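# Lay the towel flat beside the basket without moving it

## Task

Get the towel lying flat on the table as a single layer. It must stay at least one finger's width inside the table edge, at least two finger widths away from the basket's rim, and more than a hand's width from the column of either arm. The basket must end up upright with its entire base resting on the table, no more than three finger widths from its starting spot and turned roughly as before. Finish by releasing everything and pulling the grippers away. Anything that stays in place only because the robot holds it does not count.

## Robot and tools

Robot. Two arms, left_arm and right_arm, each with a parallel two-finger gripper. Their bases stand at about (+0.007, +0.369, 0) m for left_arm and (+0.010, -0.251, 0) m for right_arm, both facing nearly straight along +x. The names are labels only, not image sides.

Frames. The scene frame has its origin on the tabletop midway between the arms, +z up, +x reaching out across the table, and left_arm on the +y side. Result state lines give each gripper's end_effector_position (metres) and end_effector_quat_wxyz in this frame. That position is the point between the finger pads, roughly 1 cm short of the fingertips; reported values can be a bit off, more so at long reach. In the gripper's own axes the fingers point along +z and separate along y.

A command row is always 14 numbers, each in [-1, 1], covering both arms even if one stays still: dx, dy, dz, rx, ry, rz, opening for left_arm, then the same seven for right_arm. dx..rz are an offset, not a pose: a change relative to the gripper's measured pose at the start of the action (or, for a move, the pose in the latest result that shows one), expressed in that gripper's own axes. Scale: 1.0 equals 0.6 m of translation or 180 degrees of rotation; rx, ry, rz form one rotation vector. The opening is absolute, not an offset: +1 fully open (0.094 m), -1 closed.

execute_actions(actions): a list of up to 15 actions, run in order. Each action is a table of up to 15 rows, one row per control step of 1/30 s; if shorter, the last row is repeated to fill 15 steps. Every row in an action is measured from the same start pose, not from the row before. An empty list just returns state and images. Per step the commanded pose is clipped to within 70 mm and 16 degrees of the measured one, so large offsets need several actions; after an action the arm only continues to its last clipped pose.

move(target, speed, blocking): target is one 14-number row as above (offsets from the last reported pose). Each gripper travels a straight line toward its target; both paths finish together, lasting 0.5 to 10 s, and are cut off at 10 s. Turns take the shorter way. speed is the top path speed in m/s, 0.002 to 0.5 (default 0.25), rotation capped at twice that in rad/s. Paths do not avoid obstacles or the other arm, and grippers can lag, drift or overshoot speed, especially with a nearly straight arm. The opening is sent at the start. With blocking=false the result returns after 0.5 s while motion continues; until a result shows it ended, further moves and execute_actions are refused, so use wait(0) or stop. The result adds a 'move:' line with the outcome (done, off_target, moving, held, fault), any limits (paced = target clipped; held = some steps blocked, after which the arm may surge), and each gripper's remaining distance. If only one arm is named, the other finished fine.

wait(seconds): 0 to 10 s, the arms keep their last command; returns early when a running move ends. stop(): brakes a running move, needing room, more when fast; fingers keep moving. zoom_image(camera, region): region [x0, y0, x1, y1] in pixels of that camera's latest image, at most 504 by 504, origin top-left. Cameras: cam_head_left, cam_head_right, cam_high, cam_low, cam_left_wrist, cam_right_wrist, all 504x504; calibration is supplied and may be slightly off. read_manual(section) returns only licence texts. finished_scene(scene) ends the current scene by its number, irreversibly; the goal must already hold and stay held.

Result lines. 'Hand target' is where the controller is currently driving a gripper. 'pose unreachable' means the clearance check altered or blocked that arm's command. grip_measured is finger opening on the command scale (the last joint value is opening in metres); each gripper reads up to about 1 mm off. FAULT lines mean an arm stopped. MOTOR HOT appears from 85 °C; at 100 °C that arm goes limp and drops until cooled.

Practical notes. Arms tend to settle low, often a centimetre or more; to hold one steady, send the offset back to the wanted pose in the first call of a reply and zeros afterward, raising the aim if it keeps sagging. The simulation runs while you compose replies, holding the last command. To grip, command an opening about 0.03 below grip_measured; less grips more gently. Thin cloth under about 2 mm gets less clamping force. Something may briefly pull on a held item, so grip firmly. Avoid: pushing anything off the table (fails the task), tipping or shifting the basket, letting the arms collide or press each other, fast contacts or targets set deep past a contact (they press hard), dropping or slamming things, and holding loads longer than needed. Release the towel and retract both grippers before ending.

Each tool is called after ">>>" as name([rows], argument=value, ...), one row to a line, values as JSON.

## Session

>>> execute_actions(actions=[])

Scene clock: 0.00 s.
left_arm: end_effector_position=(+0.4745, +0.6594, +0.2814) grip_measured=+1.000 end_effector_quat_wxyz=(+0.107, -0.077, +0.991, -0.011) | right_arm: end_effector_position=(+0.3274, +0.2419, +0.2307) grip_measured=+1.000 end_effector_quat_wxyz=(+0.183, +0.914, +0.007, +0.361)
Joint positions: left_arm=[ 0.589  1.666  1.721 -1.45   0.125  0.429  0.094] | right_arm=[ 1.163  1.921  1.807 -1.574  0.828 -1.888  0.094]
Joint velocities: left_arm=[-0.005 -0.015  0.002  0.007  0.022 -0.095  0.   ] | right_arm=[ 0.024  0.005 -0.007 -0.017 -0.007 -0.022  0.   ]
Motor temperatures (°C, as the motors report them): left_arm=[22 27 33 24 24 24] | right_arm=[25 29 32 24 22 24]
Hand target (left_arm): +0.479, +0.663, +0.284; +0.111, -0.077, +0.991, -0.009
Hand target (right_arm): +0.329, +0.247, +0.243; +0.169, +0.915, +0.001, +0.366
camera_calibration (this result's frames):
cam_left_wrist: T_world_to_cam=[[0.167, -0.983911, 0.0634839, 0.545771], [-0.905715, -0.127647, 0.404211, 0.40609], [-0.389604, -0.125001, -0.91246, 0.646804], [0, 0, 0, 1]] pos_world=[0.528656, 0.669678, 0.39139]
cam_right_wrist: T_world_to_cam=[[0.110242, 0.936804, -0.332032, -0.190454], [0.198965, 0.306505, 0.930842, -0.354098], [0.973786, -0.168681, -0.152601, -0.122522], [0, 0, 0, 1]] pos_world=[0.210759, 0.266284, 0.247676]

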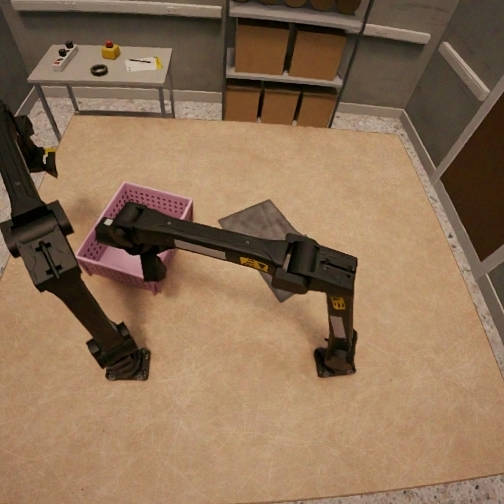

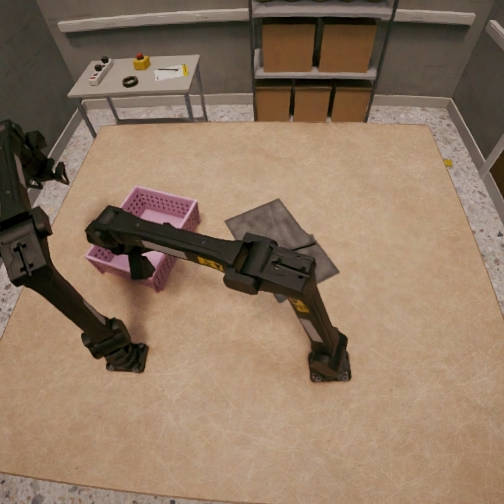

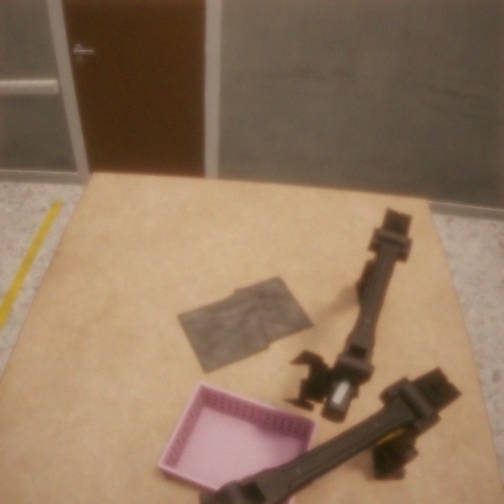

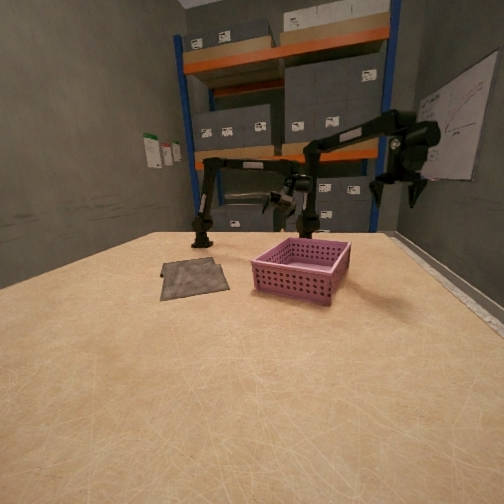

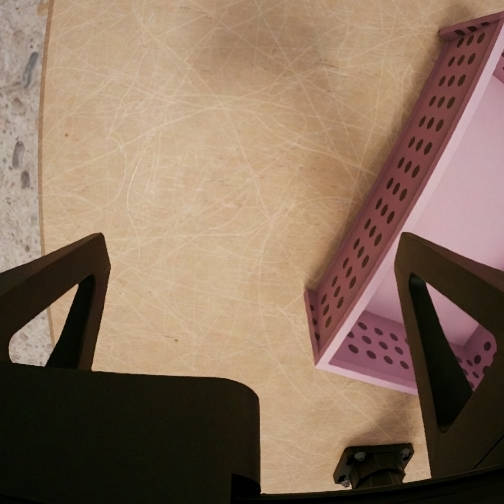

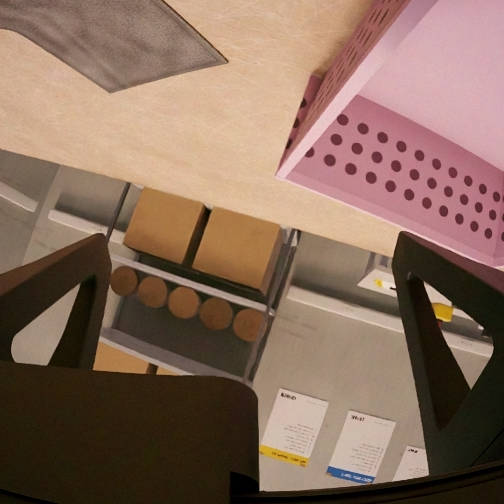

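>>> move(target=[0,0,0,0,0,0,1, 0,0.72,0.185,0.122,-0.235,0,1], speed=0.2)

Scene clock: 10.60 s.
left_arm: end_effector_position=(+0.4745, +0.6594, +0.2814) grip_measured=+1.000 end_effector_quat_wxyz=(+0.107, -0.077, +0.991, -0.011) | right_arm: end_effector_position=(+0.3405, -0.2011, +0.2786) grip_measured=+1.000 end_effector_quat_wxyz=(+0.187, +0.924, -0.327, +0.073)
Joint positions: left_arm=[ 0.589  1.666  1.721 -1.45   0.125  0.429  0.094] | right_arm=[ 0.291  1.276  1.269 -1.695  0.382 -2.091  0.094]
Joint velocities: left_arm=[-0.005  0.005 -0.022 -0.027 -0.066  0.037  0.   ] | right_arm=[-0.005  0.005 -0.007 -0.017 -0.007 -0.007  0.   ]
Motor temperatures (°C, as the motors report them): left_arm=[22 28 36 24 24 24] | right_arm=[25 30 34 24 22 24]
Hand target (left_arm): +0.474, +0.659, +0.281; +0.107, -0.077, +0.991, -0.011
Hand target (right_arm): +0.344, -0.198, +0.288; +0.181, +0.926, -0.323, +0.076
Off the commanded pose (left_arm): 0.000 m, 0 deg.
Off the commanded pose (right_arm): 0.026 m, 46 deg; orientation clipped at the last step of the last action.
joint sent to its limit (right arm) — the command would take joint 4 (wrist pitch) past its lower limit and joint 6 (wrist roll) past its lower limit, so those joints were sent only as far as their limits.
move: off_target (right_arm); limits=paced
camera_calibration (this result's frames):
cam_left_wrist: T_world_to_cam=[[0.167, -0.983911, 0.0634839, 0.545771], [-0.905715, -0.127647, 0.404211, 0.40609], [-0.389604, -0.125001, -0.91246, 0.646804], [0, 0, 0, 1]] pos_world=[0.528656, 0.669678, 0.39139]
cam_right_wrist: T_world_to_cam=[[0.629317, 0.722345, -0.286667, 0.00645615], [0.613025, -0.234687, 0.754402, -0.466218], [0.477662, -0.650492, -0.590508, -0.00863113], [0, 0, 0, 1]] pos_world=[0.285863, -0.119693, 0.34847]

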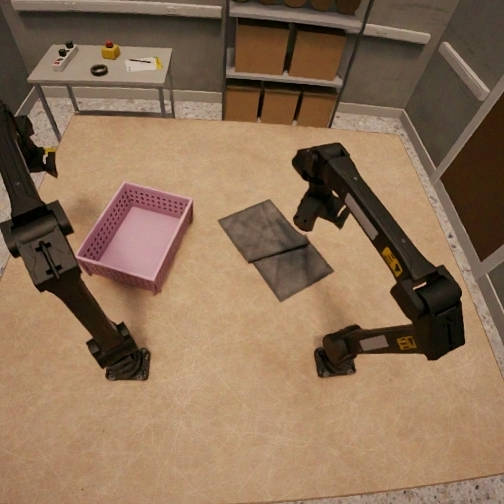

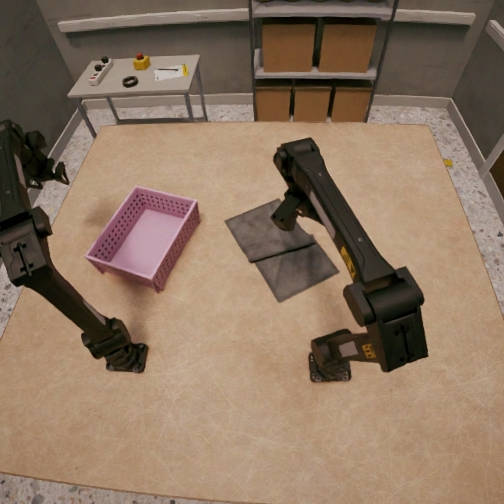

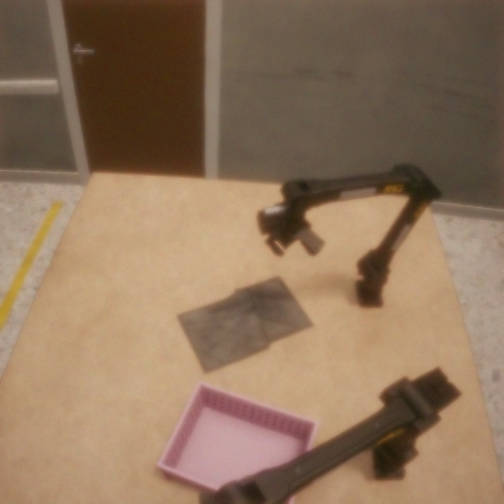

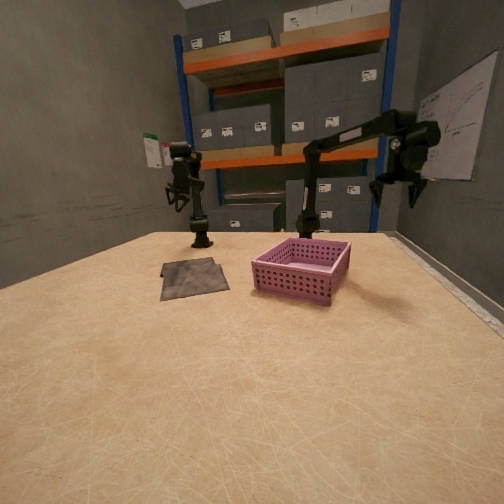

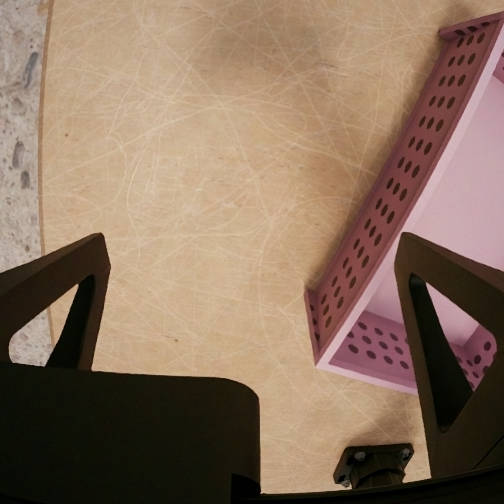

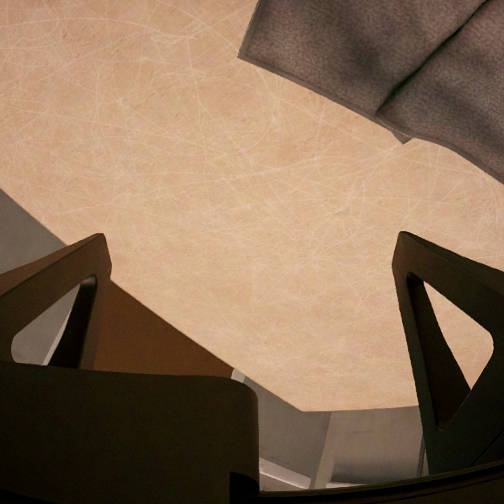

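>>> move(target=[0,0,0,0,0,0,1, 0,0,0,0,0,0.7,1], speed=0.4)

Scene clock: 17.73 s.
left_arm: end_effector_position=(+0.4745, +0.6594, +0.2814) grip_measured=+1.000 end_effector_quat_wxyz=(+0.107, -0.077, +0.991, -0.011) | right_arm: end_effector_position=(+0.3405, -0.2011, +0.2786) grip_measured=+1.000 end_effector_quat_wxyz=(-0.021, -0.133, +0.971, -0.199)
Joint positions: left_arm=[ 0.589  1.666  1.721 -1.45   0.125  0.429  0.094] | right_arm=[ 0.291  1.276  1.269 -1.695  0.382  0.098  0.094]
Joint velocities: left_arm=[-0.024  0.005 -0.002 -0.012 -0.007  0.022  0.   ] | right_arm=[ 0.005  0.005 -0.007  0.002  0.022  0.022  0.   ]
Motor temperatures (°C, as the motors report them): left_arm=[22 28 37 24 24 24] | right_arm=[25 30 35 24 22 24]
Hand target (left_arm): +0.474, +0.659, +0.281; +0.107, -0.077, +0.991, -0.011
Hand target (right_arm): +0.341, -0.201, +0.279; -0.020, -0.128, +0.971, -0.199
Off the commanded pose (left_arm): 0.000 m, 0 deg.
Off the commanded pose (right_arm): 0.000 m, 1 deg.
move: done
camera_calibration (this result's frames):
cam_left_wrist: T_world_to_cam=[[0.167, -0.983911, 0.0634839, 0.545771], [-0.905715, -0.127647, 0.404211, 0.40609], [-0.389604, -0.125001, -0.91246, 0.646804], [0, 0, 0, 1]] pos_world=[0.528656, 0.669678, 0.39139]
cam_right_wrist: T_world_to_cam=[[0.268559, -0.879919, 0.391942, -0.38196], [-0.783526, 0.0371374, 0.620248, 0.101347], [-0.560324, -0.47367, -0.679466, 0.405146], [0, 0, 0, 1]] pos_world=[0.408999, -0.147952, 0.362129]

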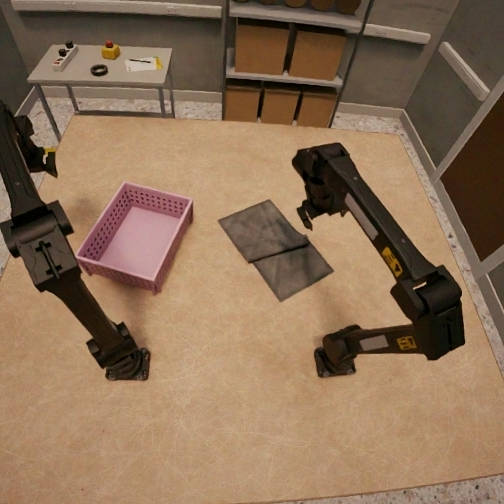

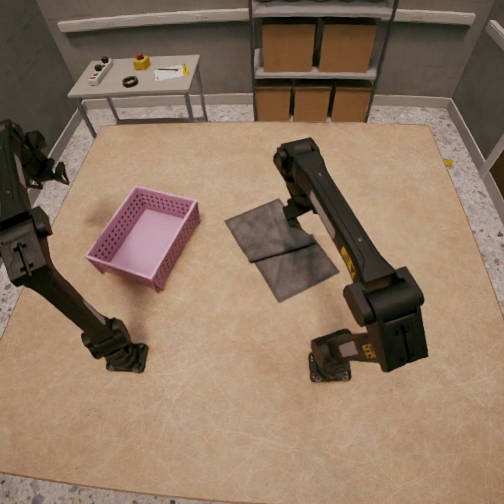

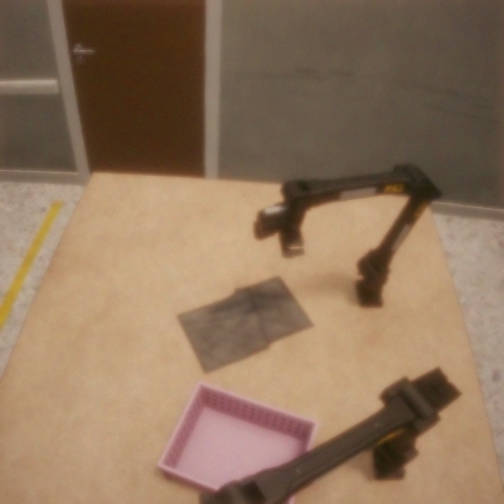

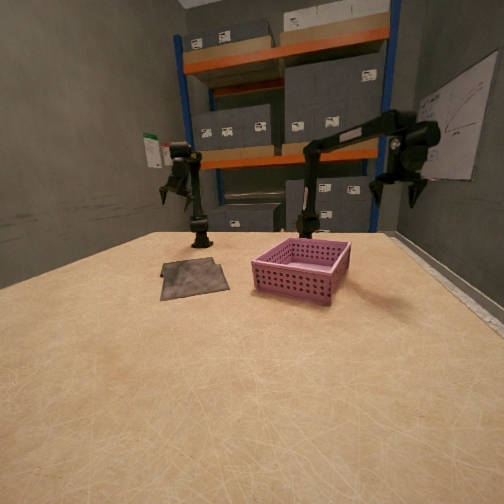

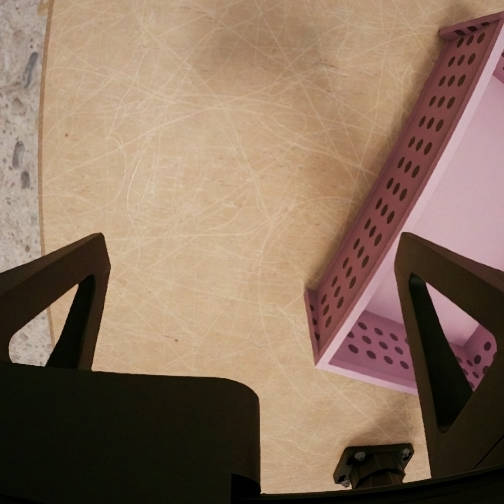

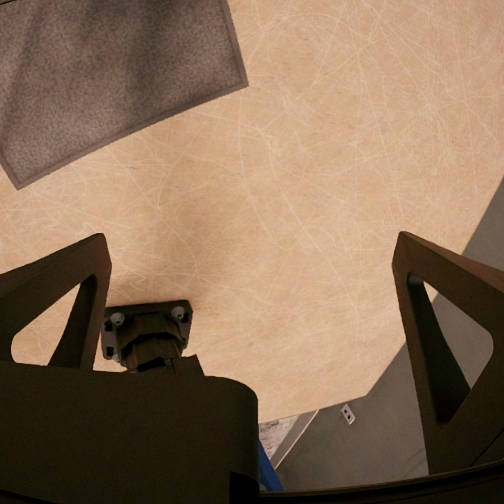

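>>> move(target=[0,0,0,0,0,0,1, -0.217,0.086,-0.094,-0.124,-0.034,0,1], speed=0.2)

Scene clock: 27.27 s.
left_arm: end_effector_position=(+0.4745, +0.6594, +0.2814) grip_measured=+1.000 end_effector_quat_wxyz=(+0.107, -0.077, +0.991, -0.011) | right_arm: end_effector_position=(+0.4350, -0.1046, +0.2852) grip_measured=+1.000 end_effector_quat_wxyz=(-0.021, -0.137, +0.990, -0.008)
Joint positions: left_arm=[ 0.589  1.666  1.721 -1.45   0.125  0.429  0.094] | right_arm=[ 0.282  1.542  1.594 -1.666  0.007  0.063  0.094]
Joint velocities: left_arm=[ 0.015 -0.005 -0.012  0.002 -0.022  0.081  0.   ] | right_arm=[-0.015 -0.015 -0.022 -0.017 -0.007 -0.007  0.   ]
Motor temperatures (°C, as the motors report them): left_arm=[22 28 37 24 24 24] | right_arm=[25 30 35 24 22 24]
Hand target (left_arm): +0.474, +0.659, +0.281; +0.107, -0.077, +0.991, -0.011
Hand target (right_arm): +0.450, -0.102, +0.301; +0.006, -0.137, +0.991, -0.000
Off the commanded pose (left_arm): 0.000 m, 0 deg.
Off the commanded pose (right_arm): 0.022 m, 3 deg.
move: off_target (right_arm)
camera_calibration (this result's frames):
cam_left_wrist: T_world_to_cam=[[0.167, -0.983911, 0.0634839, 0.545771], [-0.905715, -0.127647, 0.404211, 0.40609], [-0.389604, -0.125001, -0.91246, 0.646804], [0, 0, 0, 1]] pos_world=[0.528656, 0.669678, 0.39139]
cam_right_wrist: T_world_to_cam=[[0.272352, -0.961943, 0.0221559, -0.229806], [-0.752056, -0.198451, 0.628514, 0.127019], [-0.600197, -0.187839, -0.777483, 0.583477], [0, 0, 0, 1]] pos_world=[0.508315, -0.0862531, 0.378902]

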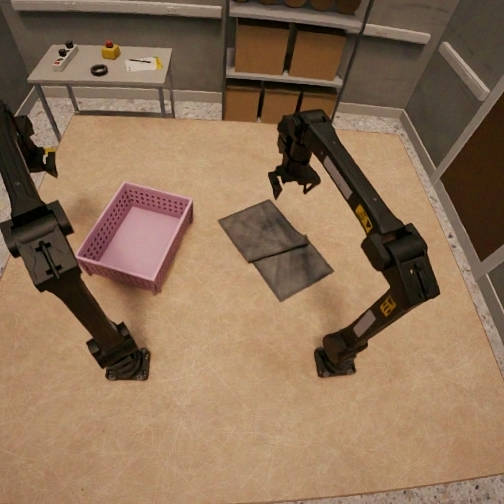

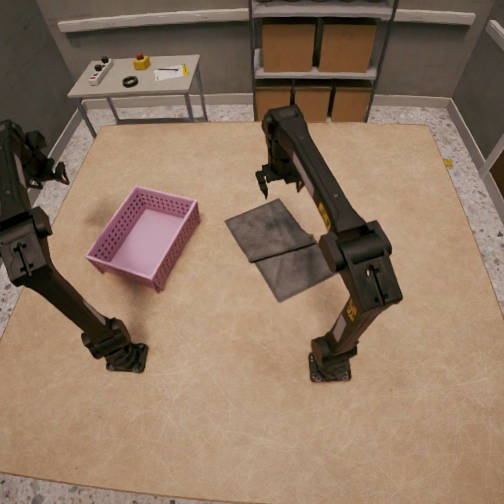

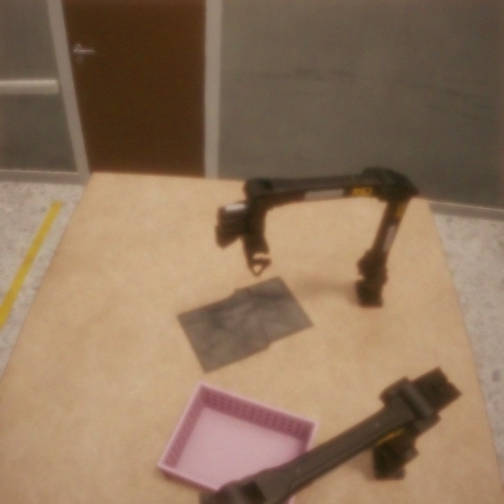

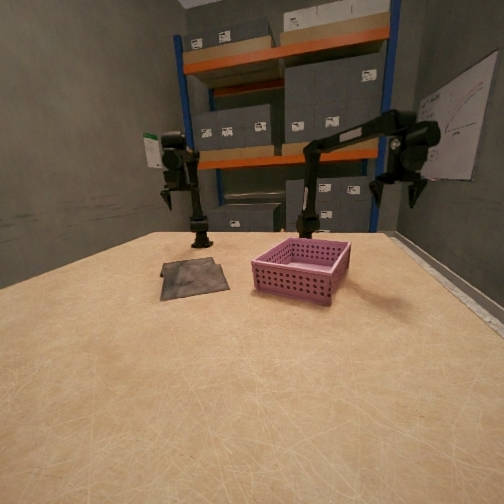

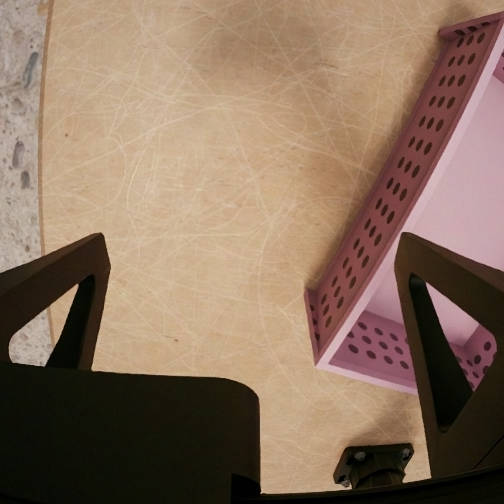

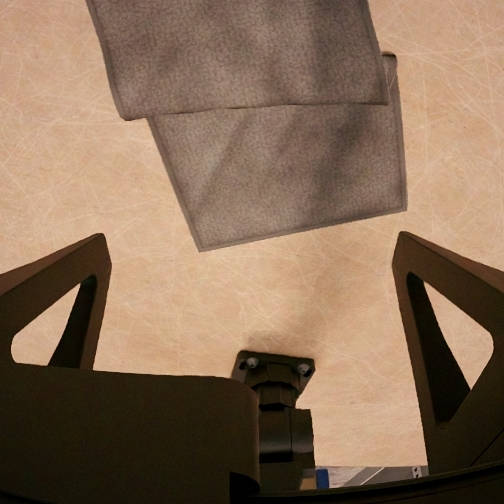

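>>> move(target=[0,0,0,0,0,0,1, 0.085,-0.03,0.28,0,0,0.5,0.2], speed=0.2)

Scene clock: 39.70 s.
left_arm: end_effector_position=(+0.4745, +0.6594, +0.2814) grip_measured=+1.000 end_effector_quat_wxyz=(+0.107, -0.077, +0.991, -0.011) | right_arm: end_effector_position=(+0.3812, -0.1357, +0.1111) grip_measured=+0.202 end_effector_quat_wxyz=(-0.020, +0.597, +0.801, -0.034)
Joint positions: left_arm=[ 0.589  1.666  1.721 -1.45   0.125  0.429  0.094] | right_arm=[ 0.252  1.493  1.069 -1.226  0.007  1.587  0.056]
Joint velocities: left_arm=[ 0.005 -0.005 -0.002  0.007  0.007  0.037  0.   ] | right_arm=[-0.005 -0.015 -0.017 -0.002 -0.066 -0.051  0.001]
Motor temperatures (°C, as the motors report them): left_arm=[22 29 37 24 24 24] | right_arm=[25 30 37 24 22 24]
Hand target (left_arm): +0.474, +0.659, +0.281; +0.107, -0.077, +0.991, -0.011
Hand target (right_arm): +0.386, -0.137, +0.118; -0.010, +0.604, +0.797, -0.020
Off the commanded pose (left_arm): 0.000 m, 0 deg.
Off the commanded pose (right_arm): 0.010 m, 2 deg.
move: done
camera_calibration (this result's frames):
cam_left_wrist: T_world_to_cam=[[0.167, -0.983911, 0.0634839, 0.545771], [-0.905715, -0.127647, 0.404211, 0.40609], [-0.389604, -0.125001, -0.91246, 0.646804], [0, 0, 0, 1]] pos_world=[0.528656, 0.669678, 0.39139]
cam_right_wrist: T_world_to_cam=[[-0.953829, -0.286212, 0.0910624, 0.310255], [-0.181311, 0.790404, 0.585139, 0.111264], [-0.23945, 0.541612, -0.805804, 0.374571], [0, 0, 0, 1]] pos_world=[0.405795, -0.202016, 0.208473]

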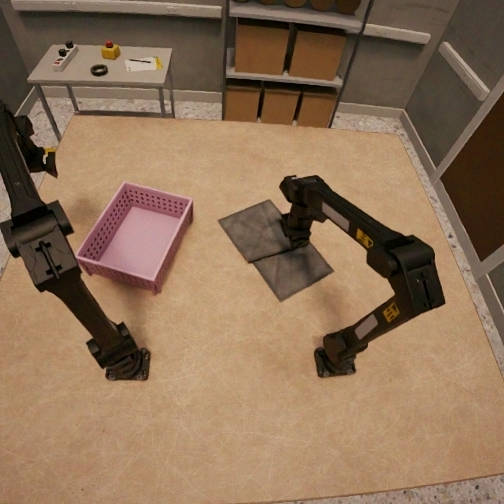

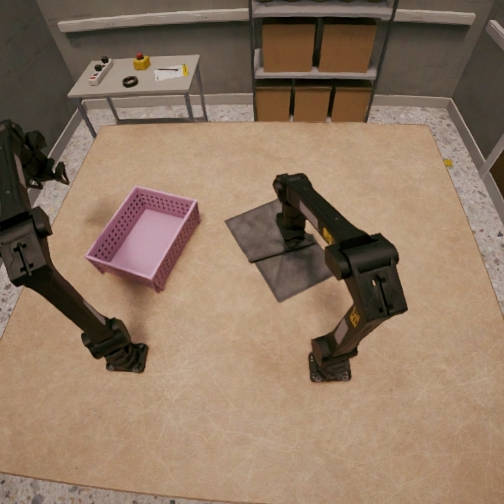

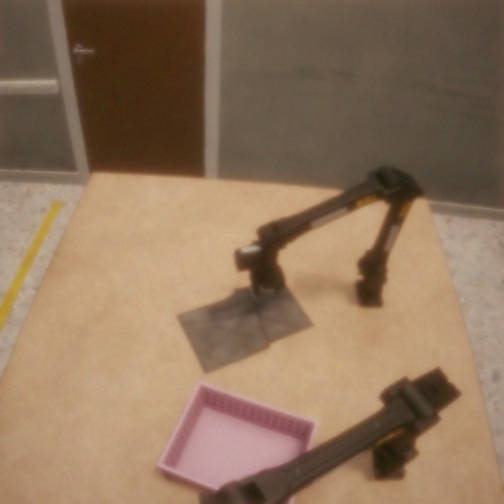

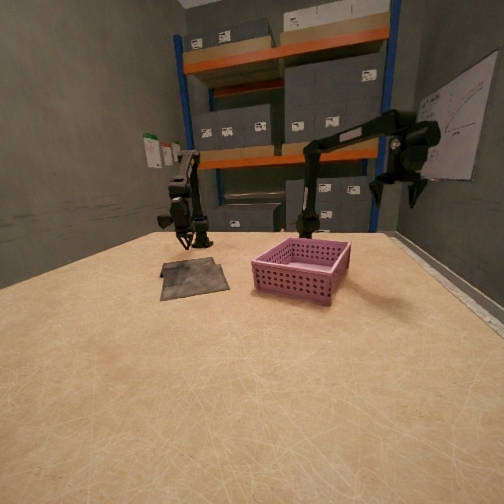

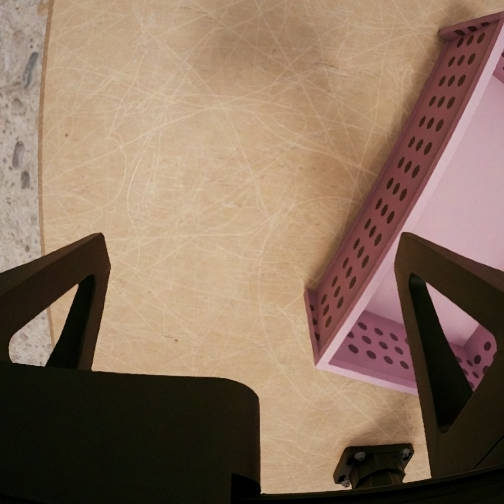

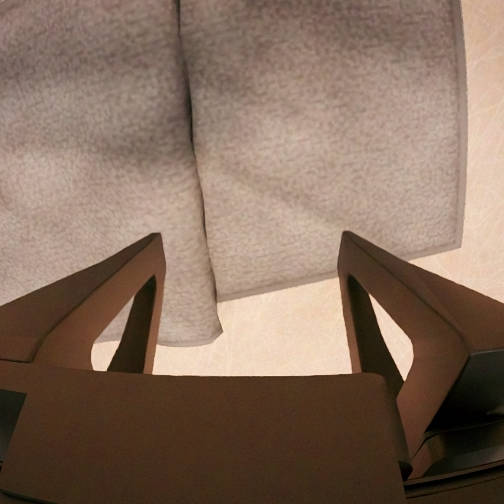

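>>> move(target=[0,0,0,0,0,0,1, 0,0.04,0.12,0,0,0,0.0], speed=0.08)

Scene clock: 45.03 s.
left_arm: end_effector_position=(+0.4745, +0.6594, +0.2814) grip_measured=+1.000 end_effector_quat_wxyz=(+0.107, -0.077, +0.991, -0.011) | right_arm: end_effector_position=(+0.3967, -0.1308, +0.0417) grip_measured=+0.002 end_effector_quat_wxyz=(-0.022, +0.598, +0.801, -0.037)
Joint positions: left_arm=[ 0.589  1.666  1.721 -1.45   0.125  0.429  0.094] | right_arm=[ 0.252  1.631  1.024 -1.05   0.007  1.59   0.047]
Joint velocities: left_arm=[ 0.015 -0.015 -0.007 -0.007  0.037 -0.007  0.   ] | right_arm=[ 0.005 -0.005 -0.017 -0.002 -0.081 -0.051 -0.   ]
Motor temperatures (°C, as the motors report them): left_arm=[22 29 37 24 24 24] | right_arm=[25 30 36 24 22 24]
Hand target (left_arm): +0.474, +0.659, +0.281; +0.107, -0.077, +0.991, -0.011
Hand target (right_arm): +0.400, -0.130, +0.038; -0.020, +0.597, +0.801, -0.034
Off the commanded pose (left_arm): 0.000 m, 0 deg.
Off the commanded pose (right_arm): 0.005 m, 0 deg.
move: done
camera_calibration (this result's frames):
cam_left_wrist: T_world_to_cam=[[0.167, -0.983911, 0.0634839, 0.545771], [-0.905715, -0.127647, 0.404211, 0.40609], [-0.389604, -0.125001, -0.91246, 0.646804], [0, 0, 0, 1]] pos_world=[0.528656, 0.669678, 0.39139]
cam_right_wrist: T_world_to_cam=[[-0.954012, -0.28347, 0.0974944, 0.332906], [-0.175639, 0.792143, 0.584517, 0.148811], [-0.242923, 0.540512, -0.805503, 0.320915], [0, 0, 0, 1]] pos_world=[0.421691, -0.196969, 0.139059]

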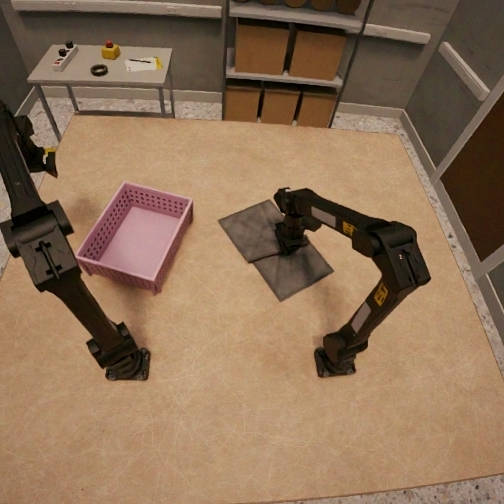

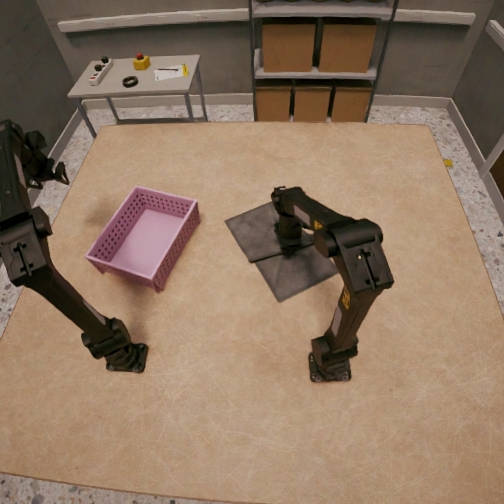

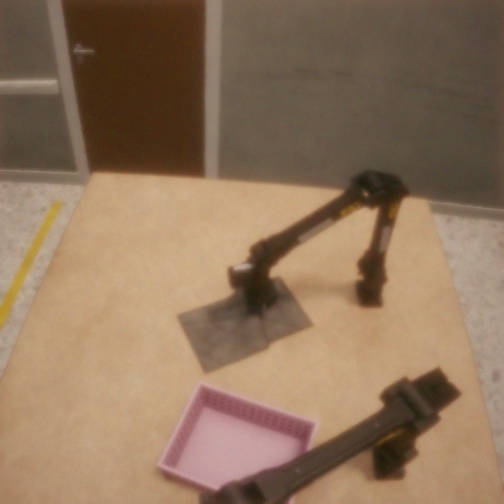

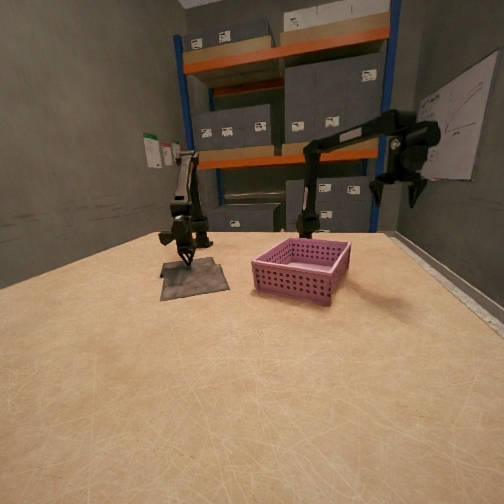

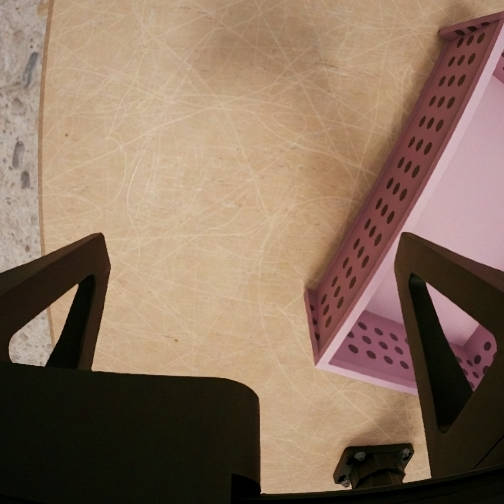

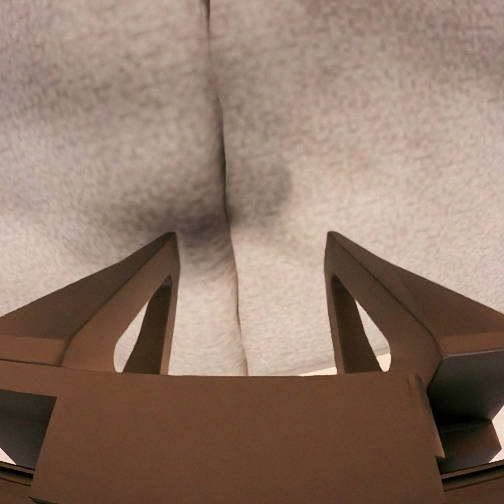

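>>> move(target=[0,0,0,0,0,0,1, 0,0.01,0.085,0,0,0,0.0], speed=0.05)

>>> move(target=[0,0,0,0,0,0,1, 0,0,0.015,0,0,0,-1], speed=0.05)

>>> move(target=[0,0,0,0,0,0,1, 0,0,-0.12,0,0,0,-1], speed=0.05)

Scene clock: 50.03 s.
left_arm: end_effector_position=(+0.4745, +0.6594, +0.2814) grip_measured=+1.000 end_effector_quat_wxyz=(+0.107, -0.077, +0.991, -0.011) | right_arm: end_effector_position=(+0.4055, -0.1280, +0.0152) grip_measured=+0.002 end_effector_quat_wxyz=(-0.010, +0.598, +0.801, -0.020)
Joint positions: left_arm=[ 0.589  1.666  1.721 -1.45   0.125  0.429  0.094] | right_arm=[ 0.252  1.672  0.994 -0.937  0.007  1.59   0.047]
Joint velocities: left_arm=[-0.015 -0.005 -0.017 -0.002 -0.066  0.007  0.   ] | right_arm=[-0.015 -0.005  0.002  0.017 -0.066 -0.095 -0.001]
Motor temperatures (°C, as the motors report them): left_arm=[22 29 37 24 24 24] | right_arm=[25 30 36 24 22 24]
Hand target (left_arm): +0.474, +0.659, +0.281; +0.107, -0.077, +0.991, -0.011
Hand target (right_arm): +0.398, -0.131, -0.008; -0.022, +0.598, +0.801, -0.037
Off the commanded pose (left_arm): 0.000 m, 0 deg.
Off the commanded pose (right_arm): 0.026 m, 2 deg.
move: off_target (right_arm)
camera_calibration (this result's frames):
cam_left_wrist: T_world_to_cam=[[0.167, -0.983911, 0.0634839, 0.545771], [-0.905715, -0.127647, 0.404211, 0.40609], [-0.389604, -0.125001, -0.91246, 0.646804], [0, 0, 0, 1]] pos_world=[0.528656, 0.669678, 0.39139]
cam_right_wrist: T_world_to_cam=[[-0.957056, -0.284434, 0.056046, 0.346469], [-0.198862, 0.784788, 0.586994, 0.172023], [-0.210945, 0.550641, -0.807649, 0.288634], [0, 0, 0, 1]] pos_world=[0.426685, -0.195387, 0.11272]

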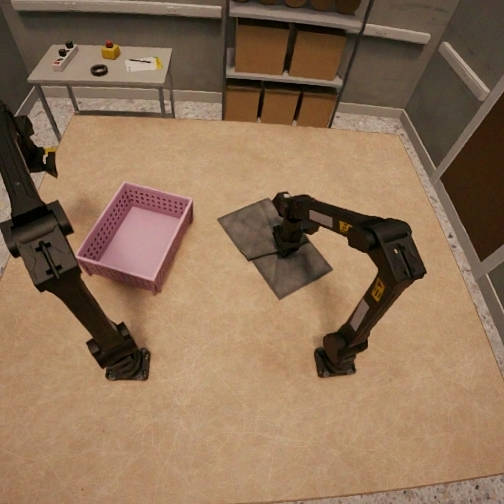

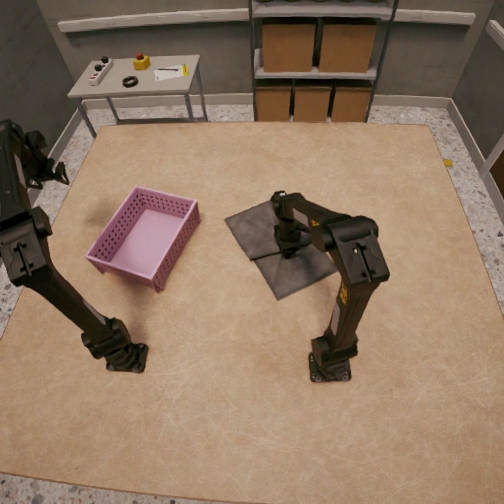

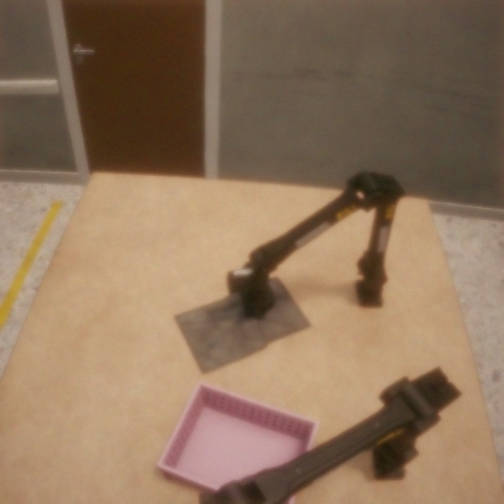

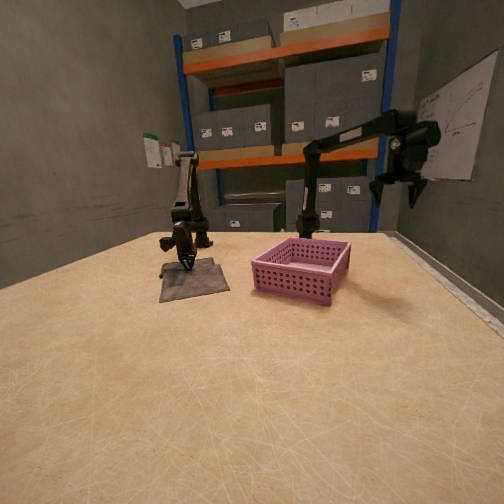

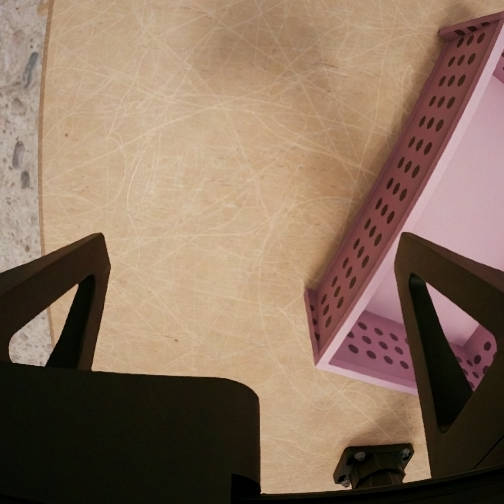

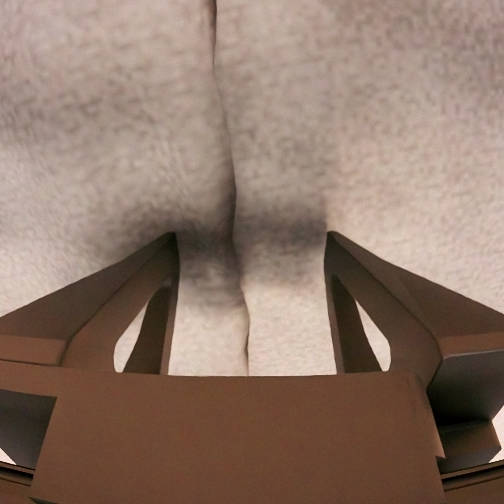

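Scene clock: 50.73 s.
left_arm: end_effector_position=(+0.4745, +0.6594, +0.2814) grip_measured=+1.000 end_effector_quat_wxyz=(+0.107, -0.077, +0.991, -0.011) | right_arm: end_effector_position=(+0.4061, -0.1278, +0.0163) grip_measured=-0.964 end_effector_quat_wxyz=(-0.009, +0.598, +0.801, -0.018)
Joint positions: left_arm=[ 0.589  1.666  1.721 -1.45   0.125  0.429  0.094] | right_arm=[ 0.252  1.669  0.994 -0.935  0.007  1.59   0.002]
Joint velocities: left_arm=[ 0.005 -0.015  0.012 -0.007  0.007  0.066  0.   ] | right_arm=[-0.015  0.005  0.007  0.002  0.037 -0.007  0.   ]
Motor temperatures (°C, as the motors report them): left_arm=[22 29 37 24 24 24] | right_arm=[25 30 36 24 22 24]
Hand target (left_arm): +0.474, +0.659, +0.281; +0.107, -0.077, +0.991, -0.011
Hand target (right_arm): +0.405, -0.128, +0.007; -0.010, +0.598, +0.801, -0.020
Off the commanded pose (left_arm): 0.000 m, 0 deg.
Off the commanded pose (right_arm): 0.010 m, 0 deg.
move: done
camera_calibration (this result's frames):
cam_left_wrist: T_world_to_cam=[[0.167, -0.983911, 0.0634839, 0.545771], [-0.905715, -0.127647, 0.404211, 0.40609], [-0.389604, -0.125001, -0.91246, 0.646804], [0, 0, 0, 1]] pos_world=[0.528656, 0.669678, 0.39139]
cam_right_wrist: T_world_to_cam=[[-0.957291, -0.284508, 0.0514756, 0.347202], [-0.201424, 0.783976, 0.587205, 0.172299], [-0.20742, 0.551757, -0.8078, 0.288233], [0, 0, 0, 1]] pos_world=[0.426864, -0.195331, 0.113788]

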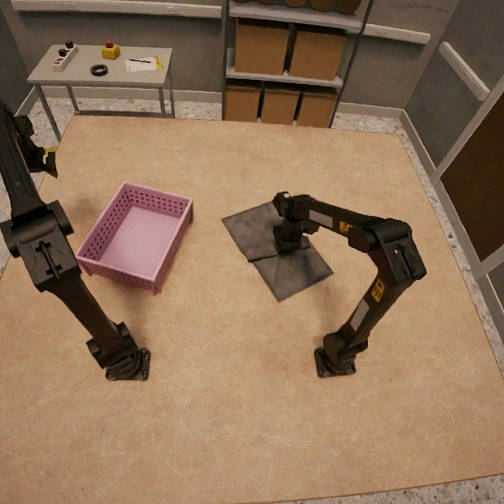

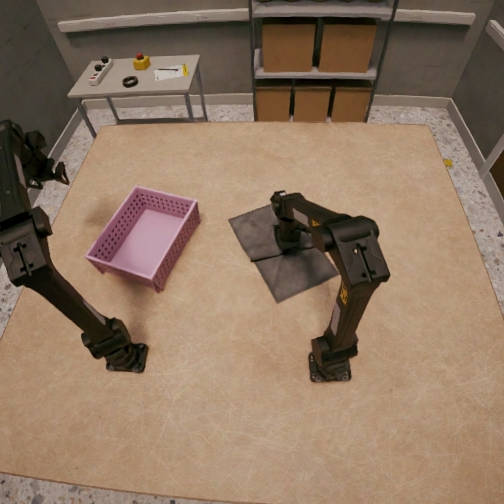

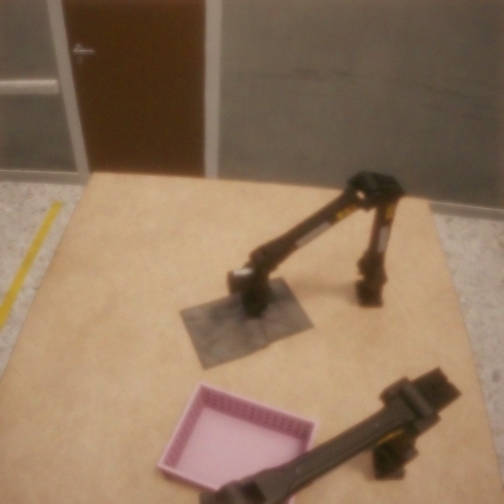

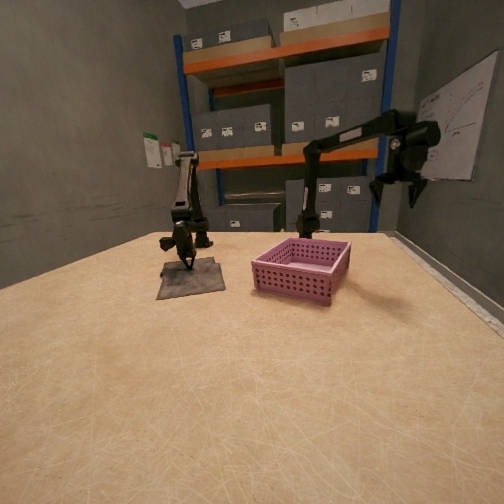

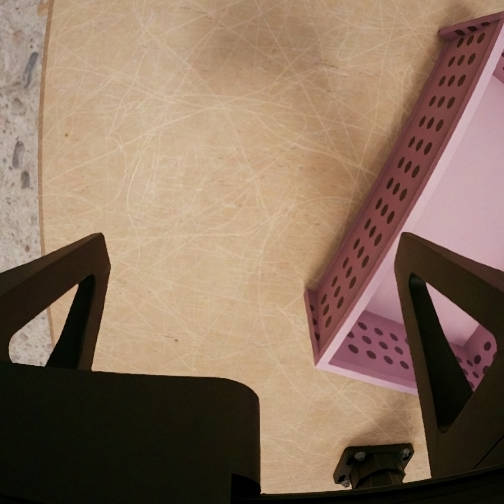

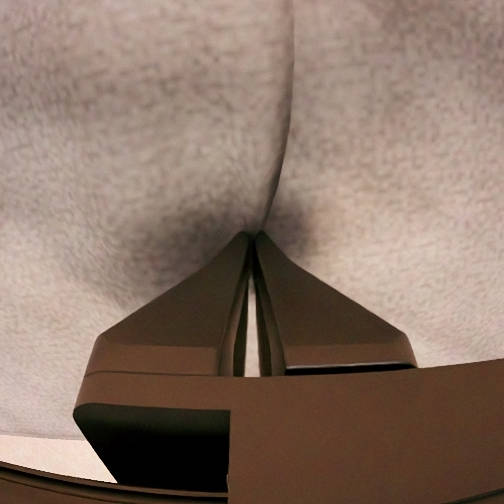

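Scene clock: 52.50 s.
left_arm: end_effector_position=(+0.4745, +0.6594, +0.2814) grip_measured=+1.000 end_effector_quat_wxyz=(+0.107, -0.077, +0.991, -0.011) | right_arm: end_effector_position=(+0.3908, -0.1327, +0.0663) grip_measured=-0.964 end_effector_quat_wxyz=(-0.023, +0.598, +0.800, -0.038)
Joint positions: left_arm=[ 0.589  1.666  1.721 -1.45   0.125  0.429  0.094] | right_arm=[ 0.252  1.581  1.038 -1.117  0.007  1.59   0.002]
Joint velocities: left_arm=[-0.015 -0.015 -0.007  0.002 -0.007  0.022  0.   ] | right_arm=[-0.015 -0.005 -0.007 -0.002  0.007 -0.037 -0.   ]
Motor temperatures (°C, as the motors report them): left_arm=[22 29 37 24 24 24] | right_arm=[25 30 36 24 22 24]
Hand target (left_arm): +0.474, +0.659, +0.281; +0.107, -0.077, +0.991, -0.011
Hand target (right_arm): +0.407, -0.128, +0.088; -0.008, +0.598, +0.801, -0.018
Off the commanded pose (left_arm): 0.000 m, 0 deg.
Off the commanded pose (right_arm): 0.029 m, 3 deg.
move: off_target (right_arm)
camera_calibration (this result's frames):
cam_left_wrist: T_world_to_cam=[[0.167, -0.983911, 0.0634839, 0.545771], [-0.905715, -0.127647, 0.404211, 0.40609], [-0.389604, -0.125001, -0.91246, 0.646804], [0, 0, 0, 1]] pos_world=[0.528656, 0.669678, 0.39139]
cam_right_wrist: T_world_to_cam=[[-0.953688, -0.283367, 0.10091, 0.324014], [-0.173726, 0.792749, 0.584267, 0.134197], [-0.245559, 0.539677, -0.805264, 0.34125], [0, 0, 0, 1]] pos_world=[0.416118, -0.198734, 0.163693]

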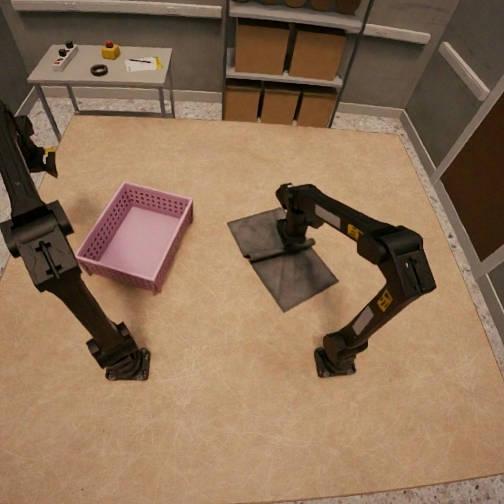

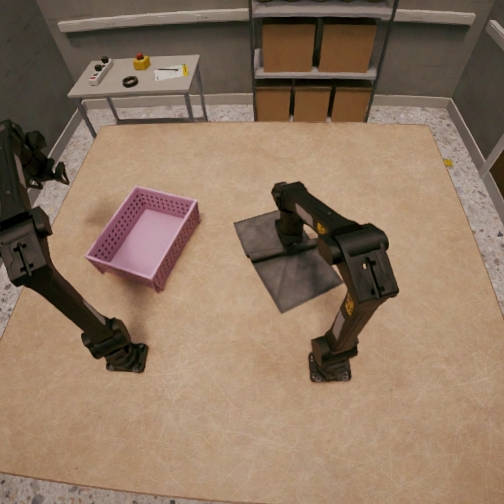

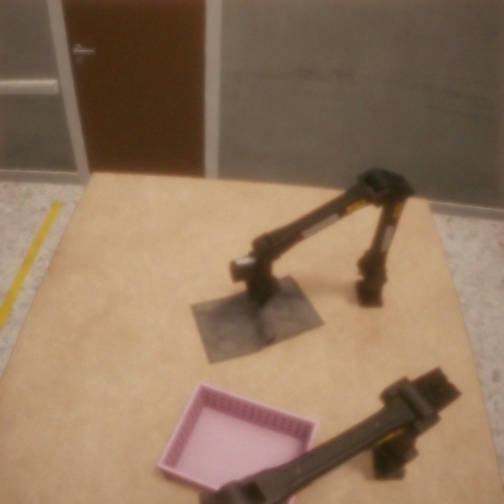

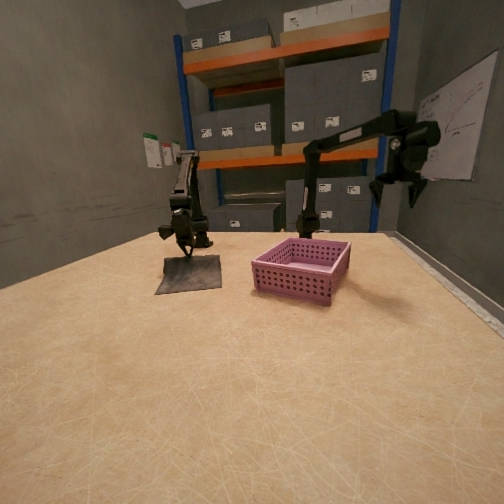

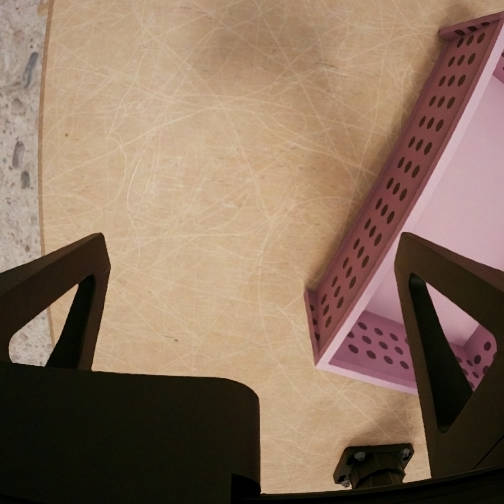

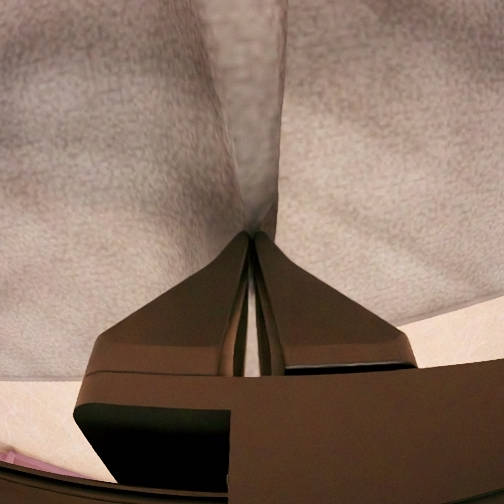

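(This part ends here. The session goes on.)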